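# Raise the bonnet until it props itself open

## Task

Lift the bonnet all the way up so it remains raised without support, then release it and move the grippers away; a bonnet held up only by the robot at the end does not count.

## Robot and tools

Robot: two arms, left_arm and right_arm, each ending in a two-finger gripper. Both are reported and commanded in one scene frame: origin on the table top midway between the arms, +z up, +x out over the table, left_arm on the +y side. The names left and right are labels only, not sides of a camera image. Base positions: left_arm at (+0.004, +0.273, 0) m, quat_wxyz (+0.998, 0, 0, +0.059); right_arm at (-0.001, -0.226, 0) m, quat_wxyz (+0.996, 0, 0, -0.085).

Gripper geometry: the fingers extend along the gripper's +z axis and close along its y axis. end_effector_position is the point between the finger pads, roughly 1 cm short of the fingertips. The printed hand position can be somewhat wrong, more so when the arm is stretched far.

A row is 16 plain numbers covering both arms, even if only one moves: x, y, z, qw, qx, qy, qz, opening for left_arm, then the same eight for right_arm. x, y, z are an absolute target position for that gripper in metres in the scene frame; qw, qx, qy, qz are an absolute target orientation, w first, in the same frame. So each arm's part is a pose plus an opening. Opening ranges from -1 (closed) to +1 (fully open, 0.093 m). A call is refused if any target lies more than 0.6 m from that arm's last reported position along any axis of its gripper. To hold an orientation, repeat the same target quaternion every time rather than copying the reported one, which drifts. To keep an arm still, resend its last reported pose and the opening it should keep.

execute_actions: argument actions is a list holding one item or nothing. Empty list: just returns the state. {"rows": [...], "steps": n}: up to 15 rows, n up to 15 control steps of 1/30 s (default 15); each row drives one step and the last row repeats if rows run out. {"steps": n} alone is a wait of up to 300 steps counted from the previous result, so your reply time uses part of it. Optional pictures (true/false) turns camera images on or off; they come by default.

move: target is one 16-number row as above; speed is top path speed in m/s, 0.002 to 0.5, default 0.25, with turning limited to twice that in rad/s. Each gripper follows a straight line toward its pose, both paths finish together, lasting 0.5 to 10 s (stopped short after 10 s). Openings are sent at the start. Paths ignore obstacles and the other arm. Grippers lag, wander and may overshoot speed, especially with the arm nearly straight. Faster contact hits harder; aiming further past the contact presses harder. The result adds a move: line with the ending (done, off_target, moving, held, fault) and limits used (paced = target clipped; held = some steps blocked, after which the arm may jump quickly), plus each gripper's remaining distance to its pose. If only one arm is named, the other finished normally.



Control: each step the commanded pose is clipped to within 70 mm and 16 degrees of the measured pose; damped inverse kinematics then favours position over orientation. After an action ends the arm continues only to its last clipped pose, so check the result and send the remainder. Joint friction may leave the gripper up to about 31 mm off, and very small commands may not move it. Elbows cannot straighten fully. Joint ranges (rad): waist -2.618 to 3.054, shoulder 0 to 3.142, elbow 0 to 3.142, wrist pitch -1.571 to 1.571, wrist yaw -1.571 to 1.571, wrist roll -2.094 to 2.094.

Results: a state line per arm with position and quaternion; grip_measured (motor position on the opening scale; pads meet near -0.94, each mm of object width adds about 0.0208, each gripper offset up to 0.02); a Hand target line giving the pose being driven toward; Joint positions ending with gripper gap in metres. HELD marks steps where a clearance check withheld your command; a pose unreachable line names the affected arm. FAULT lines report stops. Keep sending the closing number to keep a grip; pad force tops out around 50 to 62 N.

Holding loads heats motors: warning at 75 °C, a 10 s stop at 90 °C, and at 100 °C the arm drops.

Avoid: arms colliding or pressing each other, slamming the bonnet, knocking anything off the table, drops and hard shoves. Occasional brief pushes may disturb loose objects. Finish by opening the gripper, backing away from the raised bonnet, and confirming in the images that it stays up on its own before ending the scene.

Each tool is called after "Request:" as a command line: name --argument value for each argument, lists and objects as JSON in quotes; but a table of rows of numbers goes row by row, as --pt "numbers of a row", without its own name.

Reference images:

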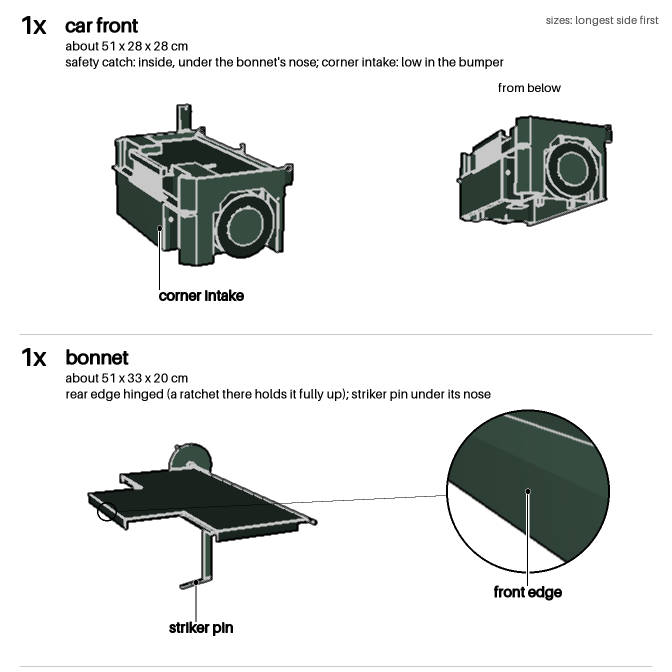

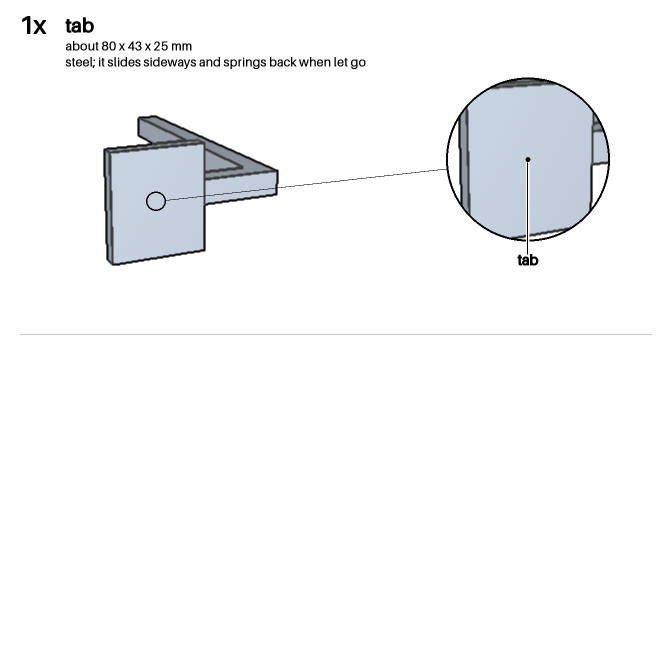

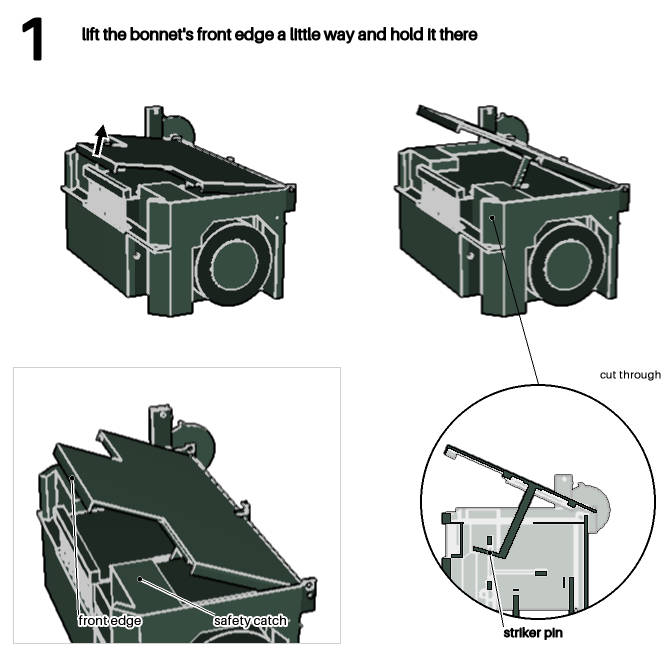

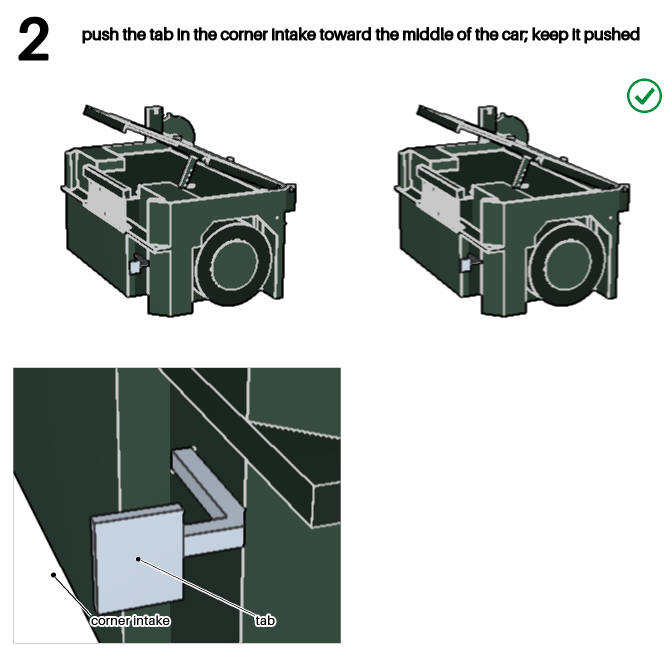

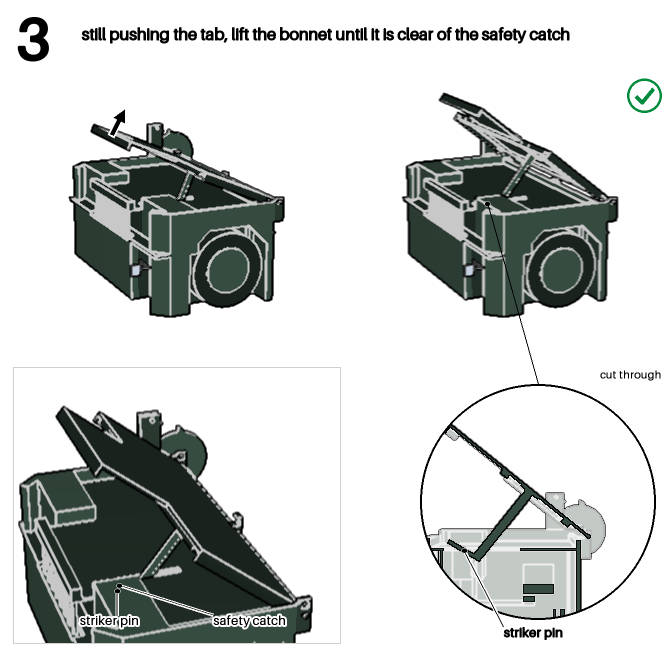

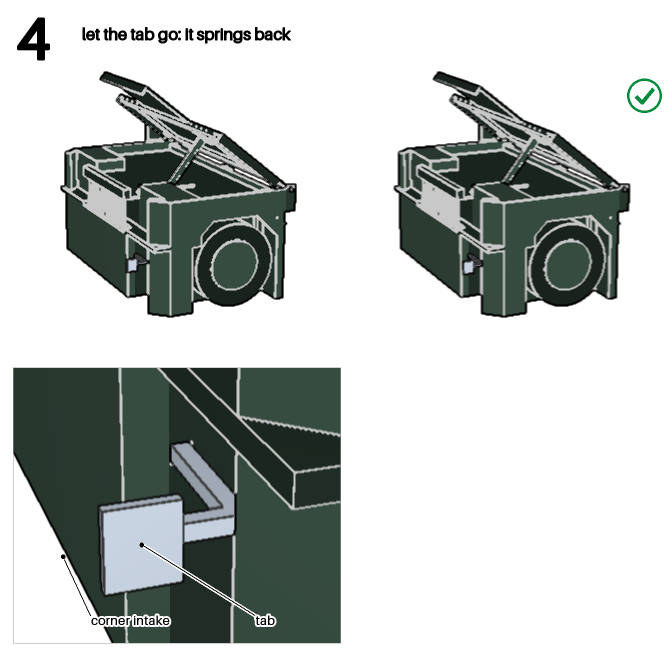

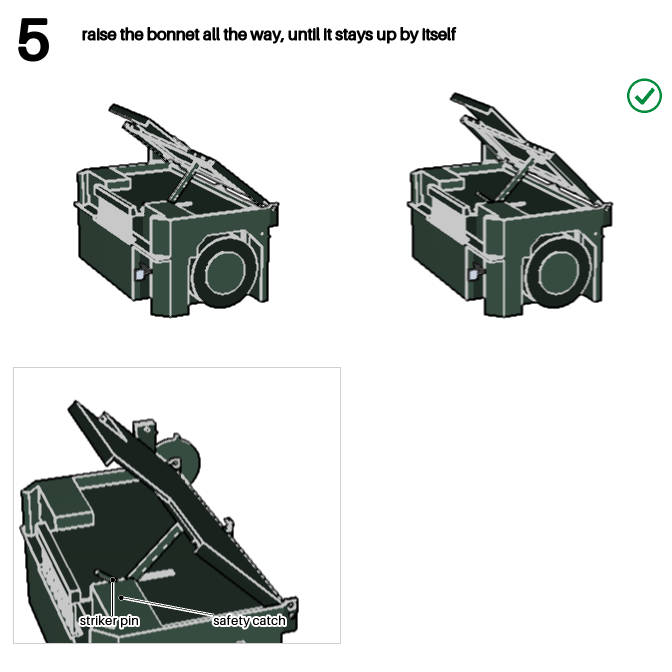

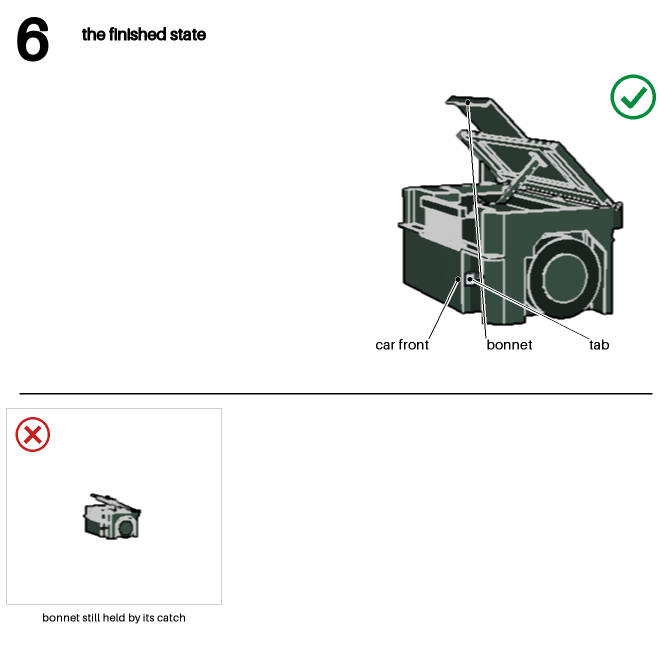

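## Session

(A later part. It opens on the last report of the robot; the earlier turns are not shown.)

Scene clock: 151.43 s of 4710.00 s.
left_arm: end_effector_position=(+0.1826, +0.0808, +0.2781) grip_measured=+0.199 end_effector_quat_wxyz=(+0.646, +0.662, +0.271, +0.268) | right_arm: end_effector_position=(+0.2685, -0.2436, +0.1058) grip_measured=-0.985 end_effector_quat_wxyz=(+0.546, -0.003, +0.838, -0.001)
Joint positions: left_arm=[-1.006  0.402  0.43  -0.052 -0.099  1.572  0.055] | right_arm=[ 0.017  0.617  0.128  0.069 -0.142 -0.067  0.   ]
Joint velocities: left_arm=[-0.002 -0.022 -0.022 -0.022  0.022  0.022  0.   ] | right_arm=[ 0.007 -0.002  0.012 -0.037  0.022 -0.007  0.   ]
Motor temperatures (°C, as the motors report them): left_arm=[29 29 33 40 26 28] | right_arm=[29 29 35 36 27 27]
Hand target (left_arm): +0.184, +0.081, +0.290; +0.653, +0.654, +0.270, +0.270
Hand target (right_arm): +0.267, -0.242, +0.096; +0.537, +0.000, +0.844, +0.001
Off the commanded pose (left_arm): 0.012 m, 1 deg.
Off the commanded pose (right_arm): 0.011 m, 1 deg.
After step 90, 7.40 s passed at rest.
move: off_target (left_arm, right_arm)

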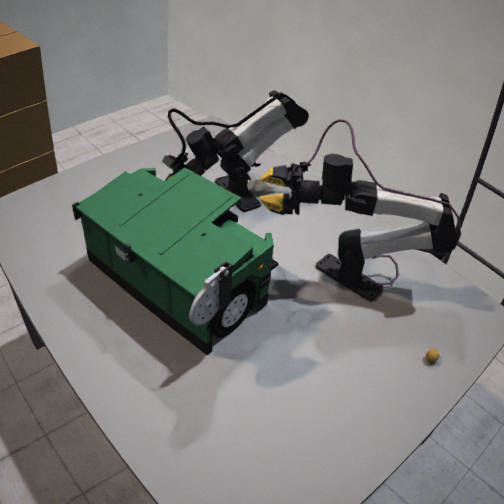

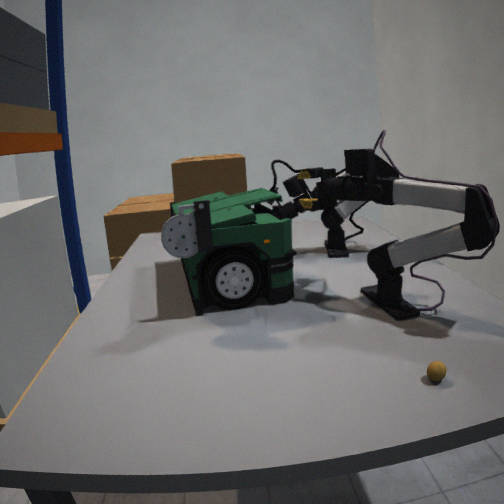

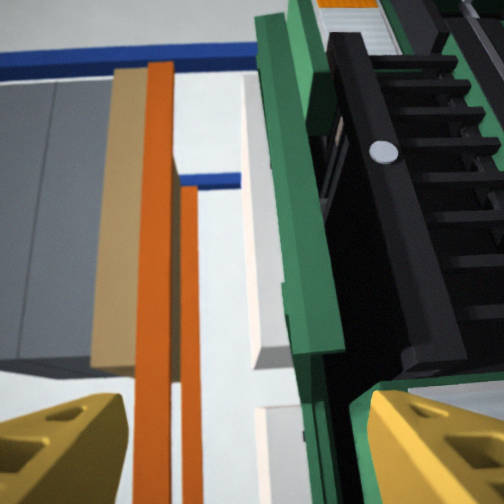

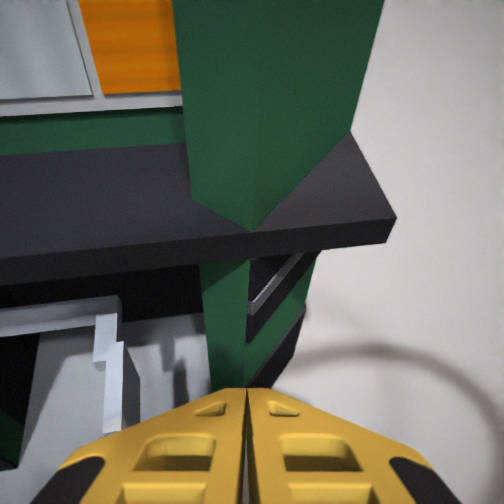

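Request:
move --target '[0.19,0.075,0.262,0.653,0.653,0.27,0.27,0.2,0.272,-0.243,0.078,0.537,0,0.843,0,-1]' --speed 0.05

Scene clock: 157.23 s of 4710.00 s.
left_arm: end_effector_position=(+0.1867, +0.0766, +0.2690) grip_measured=+0.199 end_effector_quat_wxyz=(+0.657, +0.650, +0.268, +0.271) | right_arm: end_effector_position=(+0.2742, -0.2452, +0.0880) grip_measured=-0.985 end_effector_quat_wxyz=(+0.545, -0.002, +0.838, -0.002)
Joint positions: left_arm=[-1.     0.413  0.36   0.064 -0.093  1.572  0.055] | right_arm=[ 0.017  0.747  0.071  0.255 -0.138 -0.067  0.   ]
Joint velocities: left_arm=[-0.002  0.012  0.002  0.007 -0.051 -0.007 -0.001] | right_arm=[ 0.012 -0.012 -0.017 -0.022 -0.007 -0.007  0.   ]
Motor temperatures (°C, as the motors report them): left_arm=[29 29 34 40 26 28] | right_arm=[29 29 35 37 27 27]
Hand target (left_arm): +0.190, +0.075, +0.262; +0.653, +0.653, +0.270, +0.270
Hand target (right_arm): +0.271, -0.243, +0.078; +0.537, +0.000, +0.844, +0.000
Off the commanded pose (left_arm): 0.008 m, 1 deg.
Off the commanded pose (right_arm): 0.010 m, 1 deg.
After step 90, 1.60 s passed at rest.
move: done

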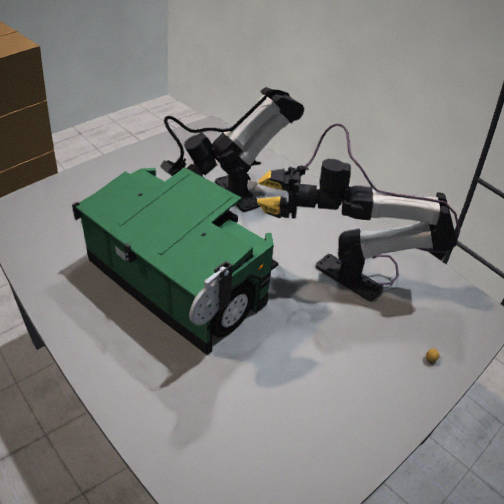

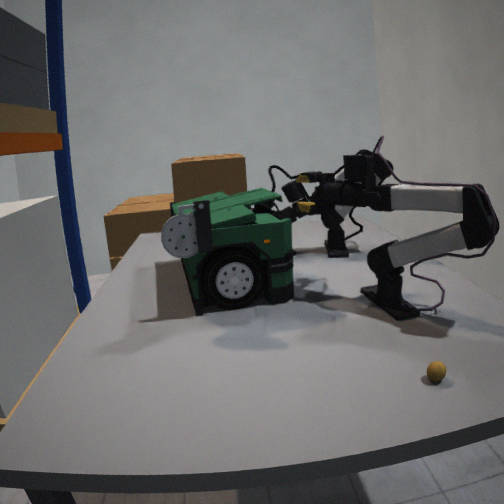

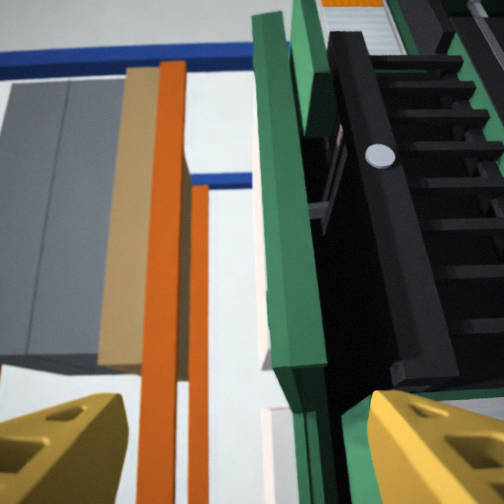

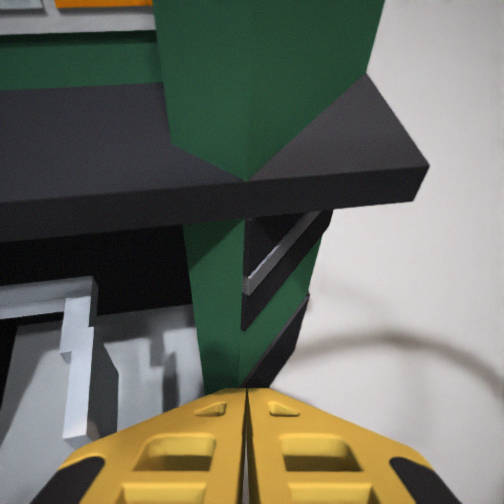

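Request:
move --target '[0.25,0.012,0.266,0.653,0.653,0.27,0.27,0.2,0.272,-0.243,0.078,0.537,0,0.843,0,-1]' --speed 0.04

Scene clock: 163.30 s of 4710.00 s.
left_arm: end_effector_position=(+0.2458, +0.0129, +0.2526) grip_measured=+0.199 end_effector_quat_wxyz=(+0.642, +0.665, +0.273, +0.266) | right_arm: end_effector_position=(+0.2744, -0.2452, +0.0884) grip_measured=-0.985 end_effector_quat_wxyz=(+0.546, -0.002, +0.838, -0.002)
Joint positions: left_arm=[-0.973  0.97   0.446  0.49  -0.066  1.572  0.055] | right_arm=[ 0.017  0.747  0.071  0.257 -0.138 -0.067  0.   ]
Joint velocities: left_arm=[-0.007  0.007  0.007  0.007 -0.037 -0.081  0.001] | right_arm=[-0.012 -0.002  0.002 -0.051 -0.037 -0.007  0.   ]
Motor temperatures (°C, as the motors report them): left_arm=[29 29 34 41 26 28] | right_arm=[29 29 35 37 27 27]
Hand target (left_arm): +0.250, +0.011, +0.266; +0.653, +0.654, +0.270, +0.271
Hand target (right_arm): +0.271, -0.243, +0.078; +0.537, +0.000, +0.844, -0.000
Off the commanded pose (left_arm): 0.014 m, 2 deg.
Off the commanded pose (right_arm): 0.011 m, 1 deg.
After step 90, 0.30 s passed at rest.
move: off_target (left_arm, right_arm)

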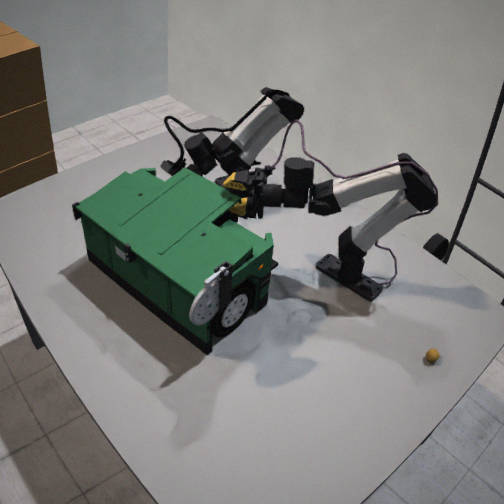

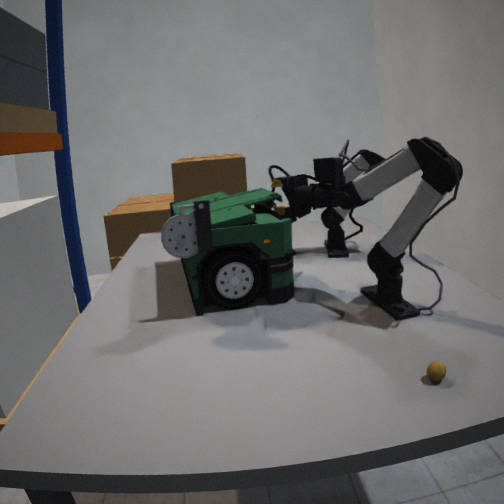

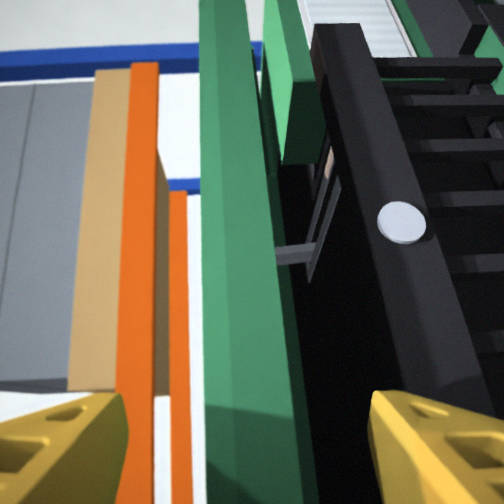

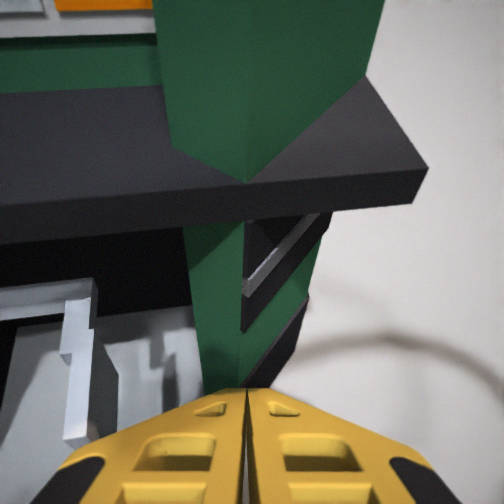

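Request:
move --target '[0.255,0.007,0.282,0.653,0.653,0.27,0.27,0.2,0.272,-0.243,0.078,0.537,0,0.843,0,-1]' --speed 0.03

Scene clock: 168.43 s of 4710.00 s.
left_arm: end_effector_position=(+0.2491, +0.0084, +0.2691) grip_measured=+0.199 end_effector_quat_wxyz=(+0.644, +0.664, +0.272, +0.266) | right_arm: end_effector_position=(+0.2744, -0.2452, +0.0884) grip_measured=-0.985 end_effector_quat_wxyz=(+0.546, -0.002, +0.838, -0.002)
Joint positions: left_arm=[-0.973  0.979  0.512  0.438 -0.064  1.572  0.055] | right_arm=[ 0.017  0.747  0.071  0.257 -0.138 -0.067  0.   ]
Joint velocities: left_arm=[-0.012  0.012  0.007  0.022 -0.007  0.066 -0.   ] | right_arm=[-0.017 -0.027  0.007 -0.022 -0.11   0.007  0.   ]
Motor temperatures (°C, as the motors report them): left_arm=[29 29 35 41 26 28] | right_arm=[29 28 35 38 27 27]
Hand target (left_arm): +0.254, +0.008, +0.282; +0.653, +0.653, +0.270, +0.270
Hand target (right_arm): +0.271, -0.243, +0.078; +0.537, +0.000, +0.844, +0.000
Off the commanded pose (left_arm): 0.014 m, 2 deg.
Off the commanded pose (right_arm): 0.011 m, 1 deg.
After step 90, 0.87 s passed at rest.
move: off_target (left_arm, right_arm)

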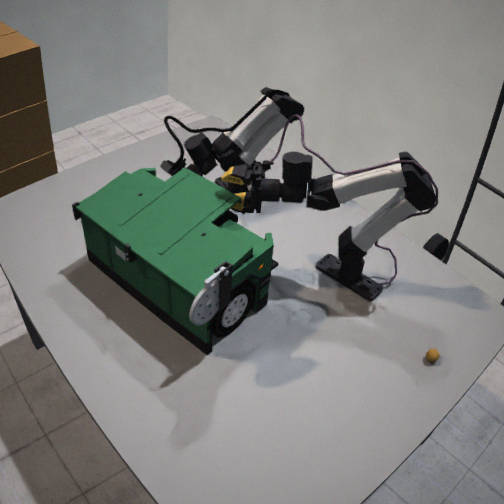

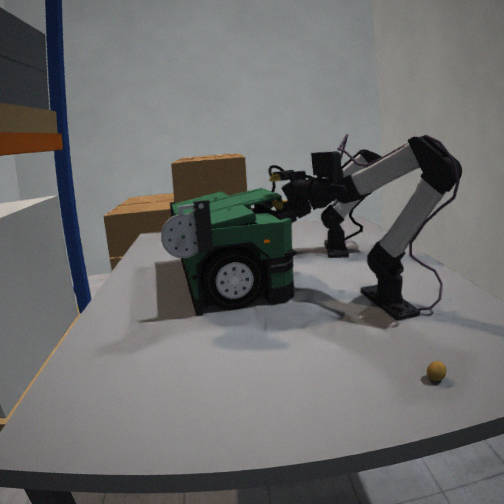

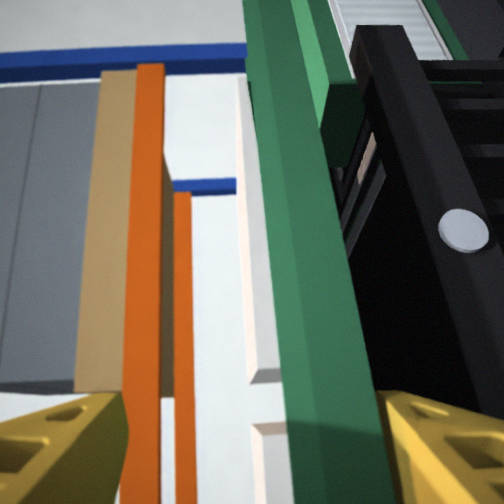

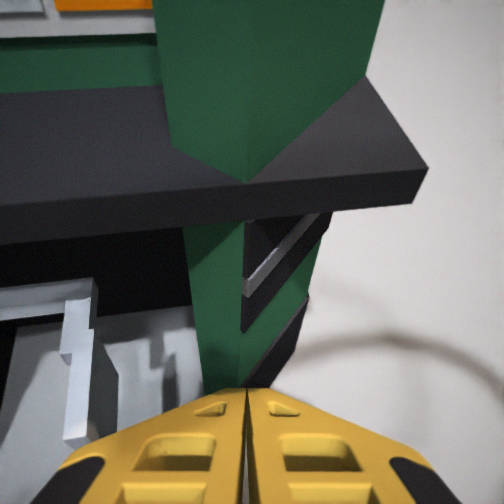

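Request:
move --target '[0.268,-0.006,0.278,0.653,0.653,0.27,0.27,0.2,0.272,-0.243,0.078,0.537,0,0.843,0,-1]' --speed 0.03

Request:
move --target '[0.27,-0.008,0.32,0.653,0.653,0.27,0.27,0.2,0.272,-0.225,0.078,0.537,0,0.843,0,-1]' --speed 0.03

Scene clock: 172.87 s of 4710.00 s.
left_arm: end_effector_position=(+0.2550, -0.0080, +0.2615) grip_measured=+0.199 end_effector_quat_wxyz=(+0.643, +0.674, +0.262, +0.251) | right_arm: end_effector_position=(+0.2744, -0.2452, +0.0884) grip_measured=-0.985 end_effector_quat_wxyz=(+0.546, -0.002, +0.838, -0.002)
Joint positions: left_arm=[-0.973  1.068  0.539  0.482 -0.026  1.57   0.055] | right_arm=[ 0.017  0.747  0.071  0.257 -0.138 -0.067  0.   ]
Joint velocities: left_arm=[-0.012  0.002 -0.017  0.007  0.066  0.066  0.001] | right_arm=[ 0.022 -0.022 -0.007 -0.11  -0.051  0.022  0.   ]
Motor temperatures (°C, as the motors report them): left_arm=[29 28 35 41 26 28] | right_arm=[29 28 35 38 27 27]
Hand target (left_arm): +0.267, -0.005, +0.278; +0.653, +0.654, +0.270, +0.270
Hand target (right_arm): +0.271, -0.243, +0.078; +0.537, +0.000, +0.844, +0.000
Off the commanded pose (left_arm): 0.021 m, 4 deg.
Off the commanded pose (right_arm): 0.011 m, 1 deg.
After step 90, 0.33 s passed at rest.
move: off_target (left_arm, right_arm)

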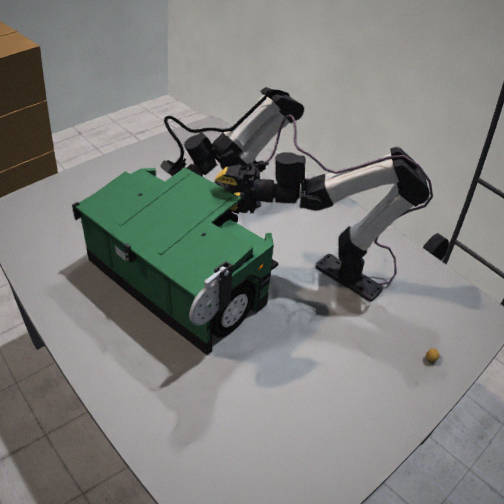

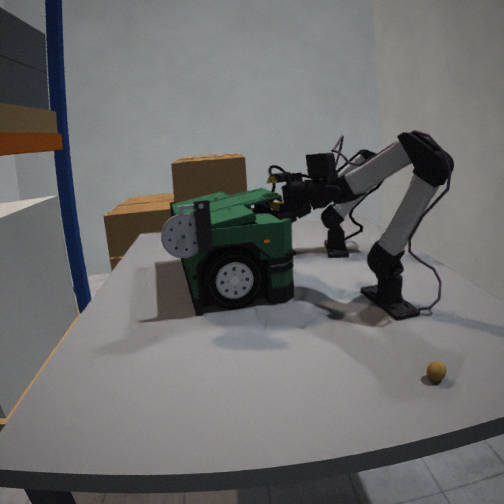

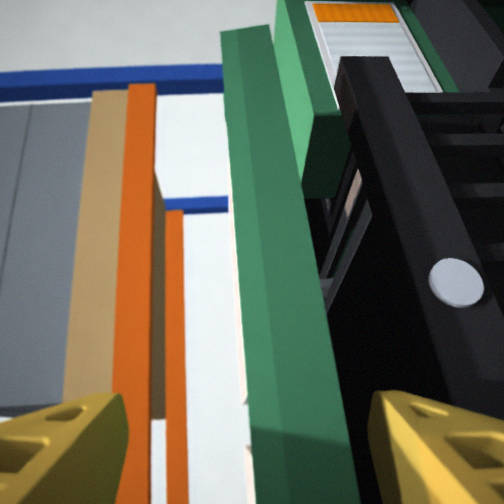

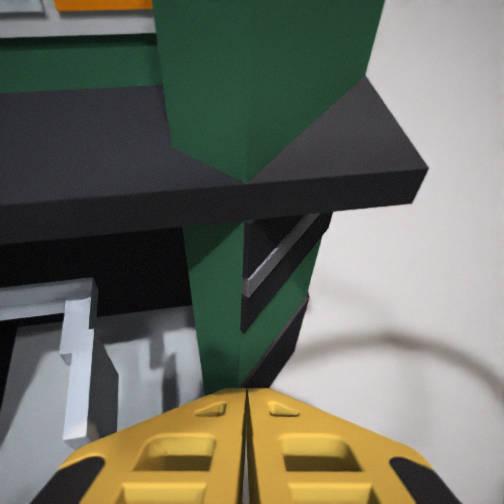

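Scene clock: 175.10 s of 4710.00 s.
left_arm: end_effector_position=(+0.2590, -0.0095, +0.2621) grip_measured=+0.200 end_effector_quat_wxyz=(+0.600, +0.711, +0.281, +0.236) | right_arm: end_effector_position=(+0.2755, -0.2325, +0.0877) grip_measured=-0.985 end_effector_quat_wxyz=(+0.544, +0.008, +0.839, -0.012)
Joint positions: left_arm=[-0.97   1.068  0.662  0.236 -0.031  1.564  0.055] | right_arm=[ 0.159  0.747  0.071  0.257  0.02  -0.003  0.   ]
Joint velocities: left_arm=[-0.007  0.002  0.007  0.007  0.007 -0.022 -0.001] | right_arm=[ 0.012 -0.002 -0.017 -0.125  0.051  0.037  0.   ]
Motor temperatures (°C, as the motors report them): left_arm=[29 29 36 42 26 28] | right_arm=[29 28 35 38 27 27]
Hand target (left_arm): +0.265, -0.003, +0.319; +0.653, +0.654, +0.271, +0.270
Hand target (right_arm): +0.272, -0.225, +0.078; +0.537, +0.001, +0.844, +0.001
Off the commanded pose (left_arm): 0.059 m, 10 deg.
Off the commanded pose (right_arm): 0.013 m, 2 deg.
move: off_target (left_arm, right_arm)

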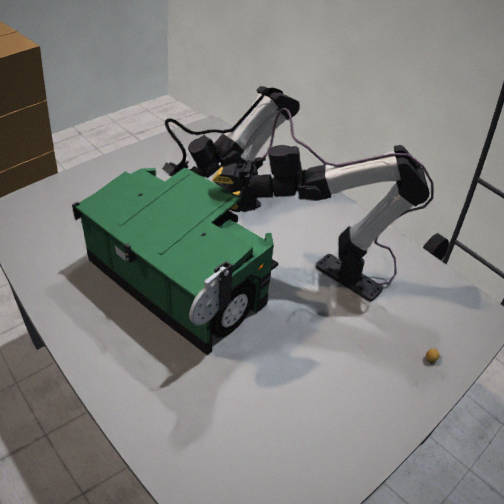

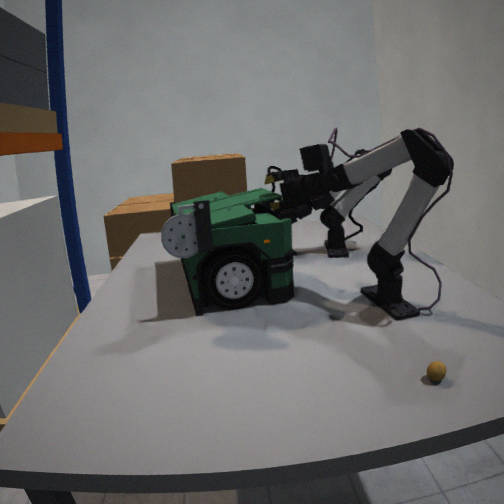

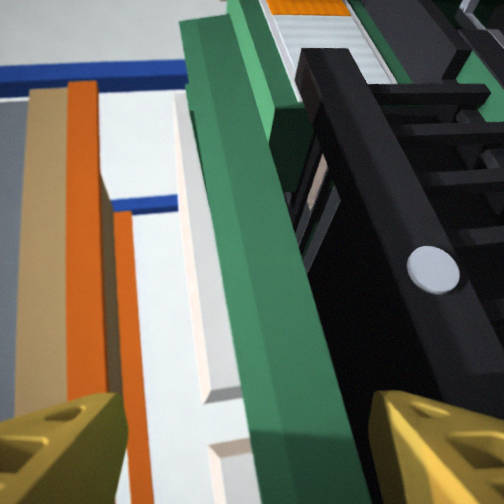

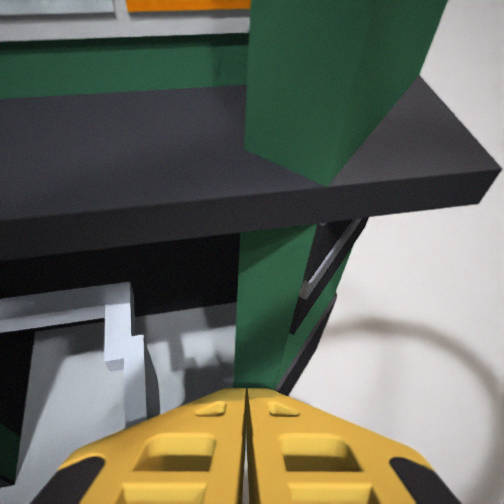

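Request:
move --target '[0.265,-0.005,0.285,0.653,0.653,0.27,0.27,0.2,0.272,-0.185,0.078,0.537,0,0.843,0,-1]' --speed 0.03

Scene clock: 181.33 s of 4710.00 s.
left_arm: end_effector_position=(+0.2595, -0.0079, +0.2670) grip_measured=+0.200 end_effector_quat_wxyz=(+0.631, +0.681, +0.273, +0.250) | right_arm: end_effector_position=(+0.2675, -0.2227, +0.0891) grip_measured=-0.985 end_effector_quat_wxyz=(+0.549, +0.062, +0.831, -0.073)
Joint positions: left_arm=[-0.97   1.068  0.592  0.399 -0.039  1.564  0.055] | right_arm=[0.466 0.747 0.071 0.229 0.461 0.152 0.   ]
Joint velocities: left_arm=[-0.002 -0.007 -0.002  0.051  0.037 -0.007 -0.001] | right_arm=[ 0.012  0.012  0.017 -0.022  0.022 -0.007  0.   ]
Motor temperatures (°C, as the motors report them): left_arm=[29 29 36 43 26 28] | right_arm=[29 28 35 38 27 27]
Hand target (left_arm): +0.264, -0.004, +0.285; +0.653, +0.654, +0.271, +0.269
Hand target (right_arm): +0.265, -0.187, +0.080; +0.535, +0.004, +0.845, -0.000
Off the commanded pose (left_arm): 0.019 m, 5 deg.
Off the commanded pose (right_arm): 0.040 m, 11 deg.
After step 90, 0.10 s passed at rest.
move: off_target (left_arm, right_arm)

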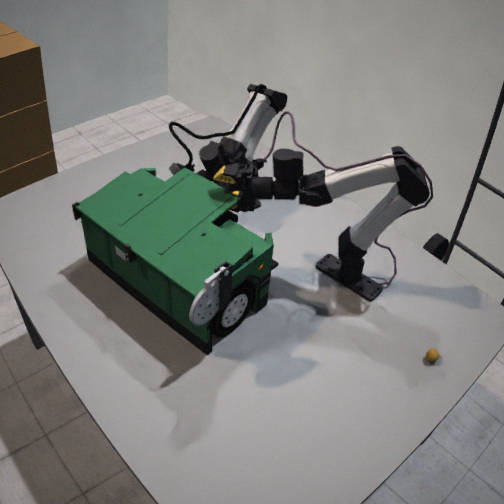

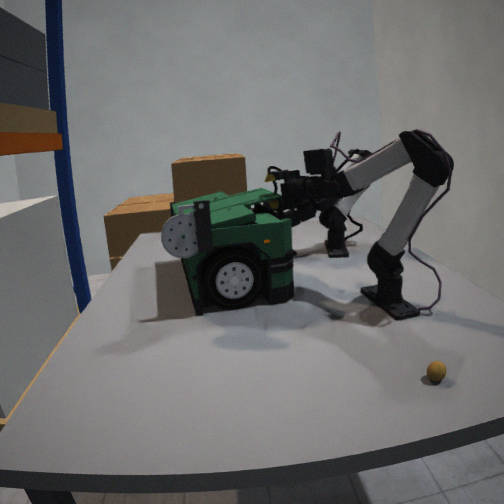

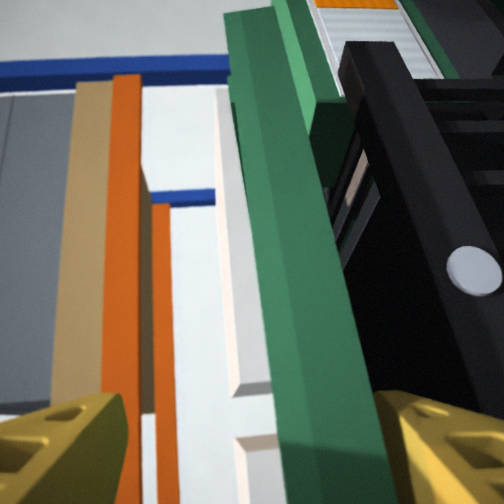

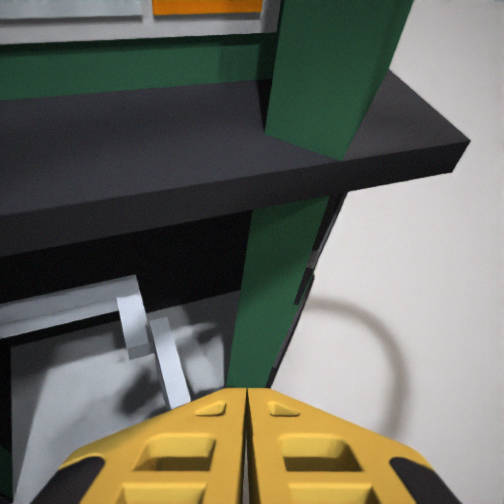

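Request:
move --target '[0.26,-0.008,0.335,0.653,0.653,0.27,0.27,0.2,0.268,-0.18,0.082,0.537,0,0.843,0,-1]' --speed 0.03

Scene clock: 194.00 s of 4710.00 s.
left_arm: end_effector_position=(+0.2574, -0.0033, +0.2615) grip_measured=+0.200 end_effector_quat_wxyz=(+0.579, +0.722, +0.295, +0.238) | right_arm: end_effector_position=(+0.2638, -0.1854, +0.0806) grip_measured=-0.985 end_effector_quat_wxyz=(+0.535, +0.005, +0.845, -0.008)
Joint positions: left_arm=[-0.977  1.046  0.693  0.135 -0.065  1.559  0.055] | right_arm=[0.544 0.747 0.071 0.202 0.357 0.168 0.   ]
Joint velocities: left_arm=[-0.007  0.017  0.002 -0.007  0.022 -0.066  0.   ] | right_arm=[-0.002 -0.002 -0.017 -0.022 -0.051 -0.007  0.   ]
Motor temperatures (°C, as the motors report them): left_arm=[29 29 37 45 26 28] | right_arm=[29 28 36 38 28 27]
Hand target (left_arm): +0.254, -0.001, +0.333; +0.653, +0.654, +0.272, +0.268
Hand target (right_arm): +0.267, -0.180, +0.082; +0.535, +0.001, +0.845, +0.001
Off the commanded pose (left_arm): 0.074 m, 12 deg.
Off the commanded pose (right_arm): 0.007 m, 1 deg.
After step 90, 5.67 s passed at rest.
move: off_target (left_arm)

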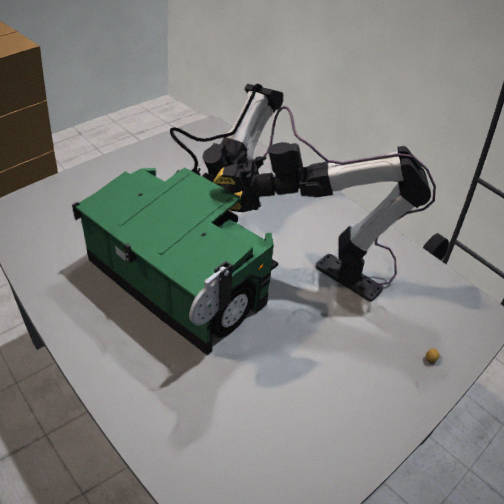

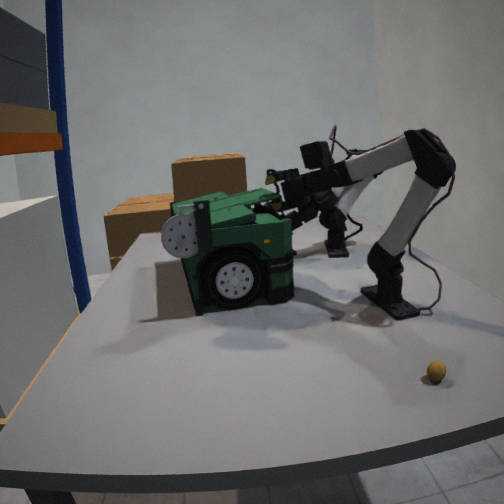

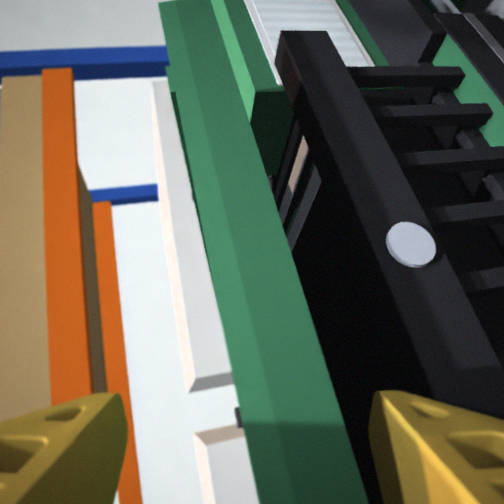

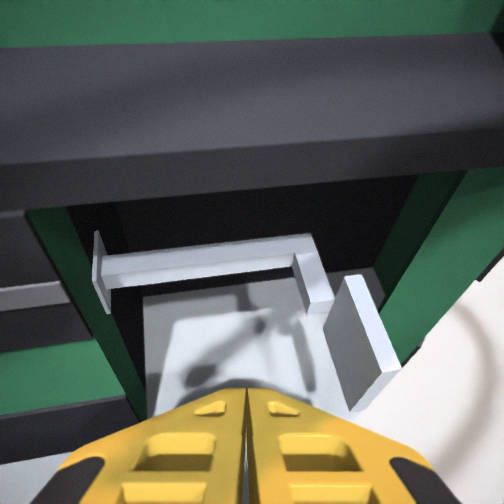

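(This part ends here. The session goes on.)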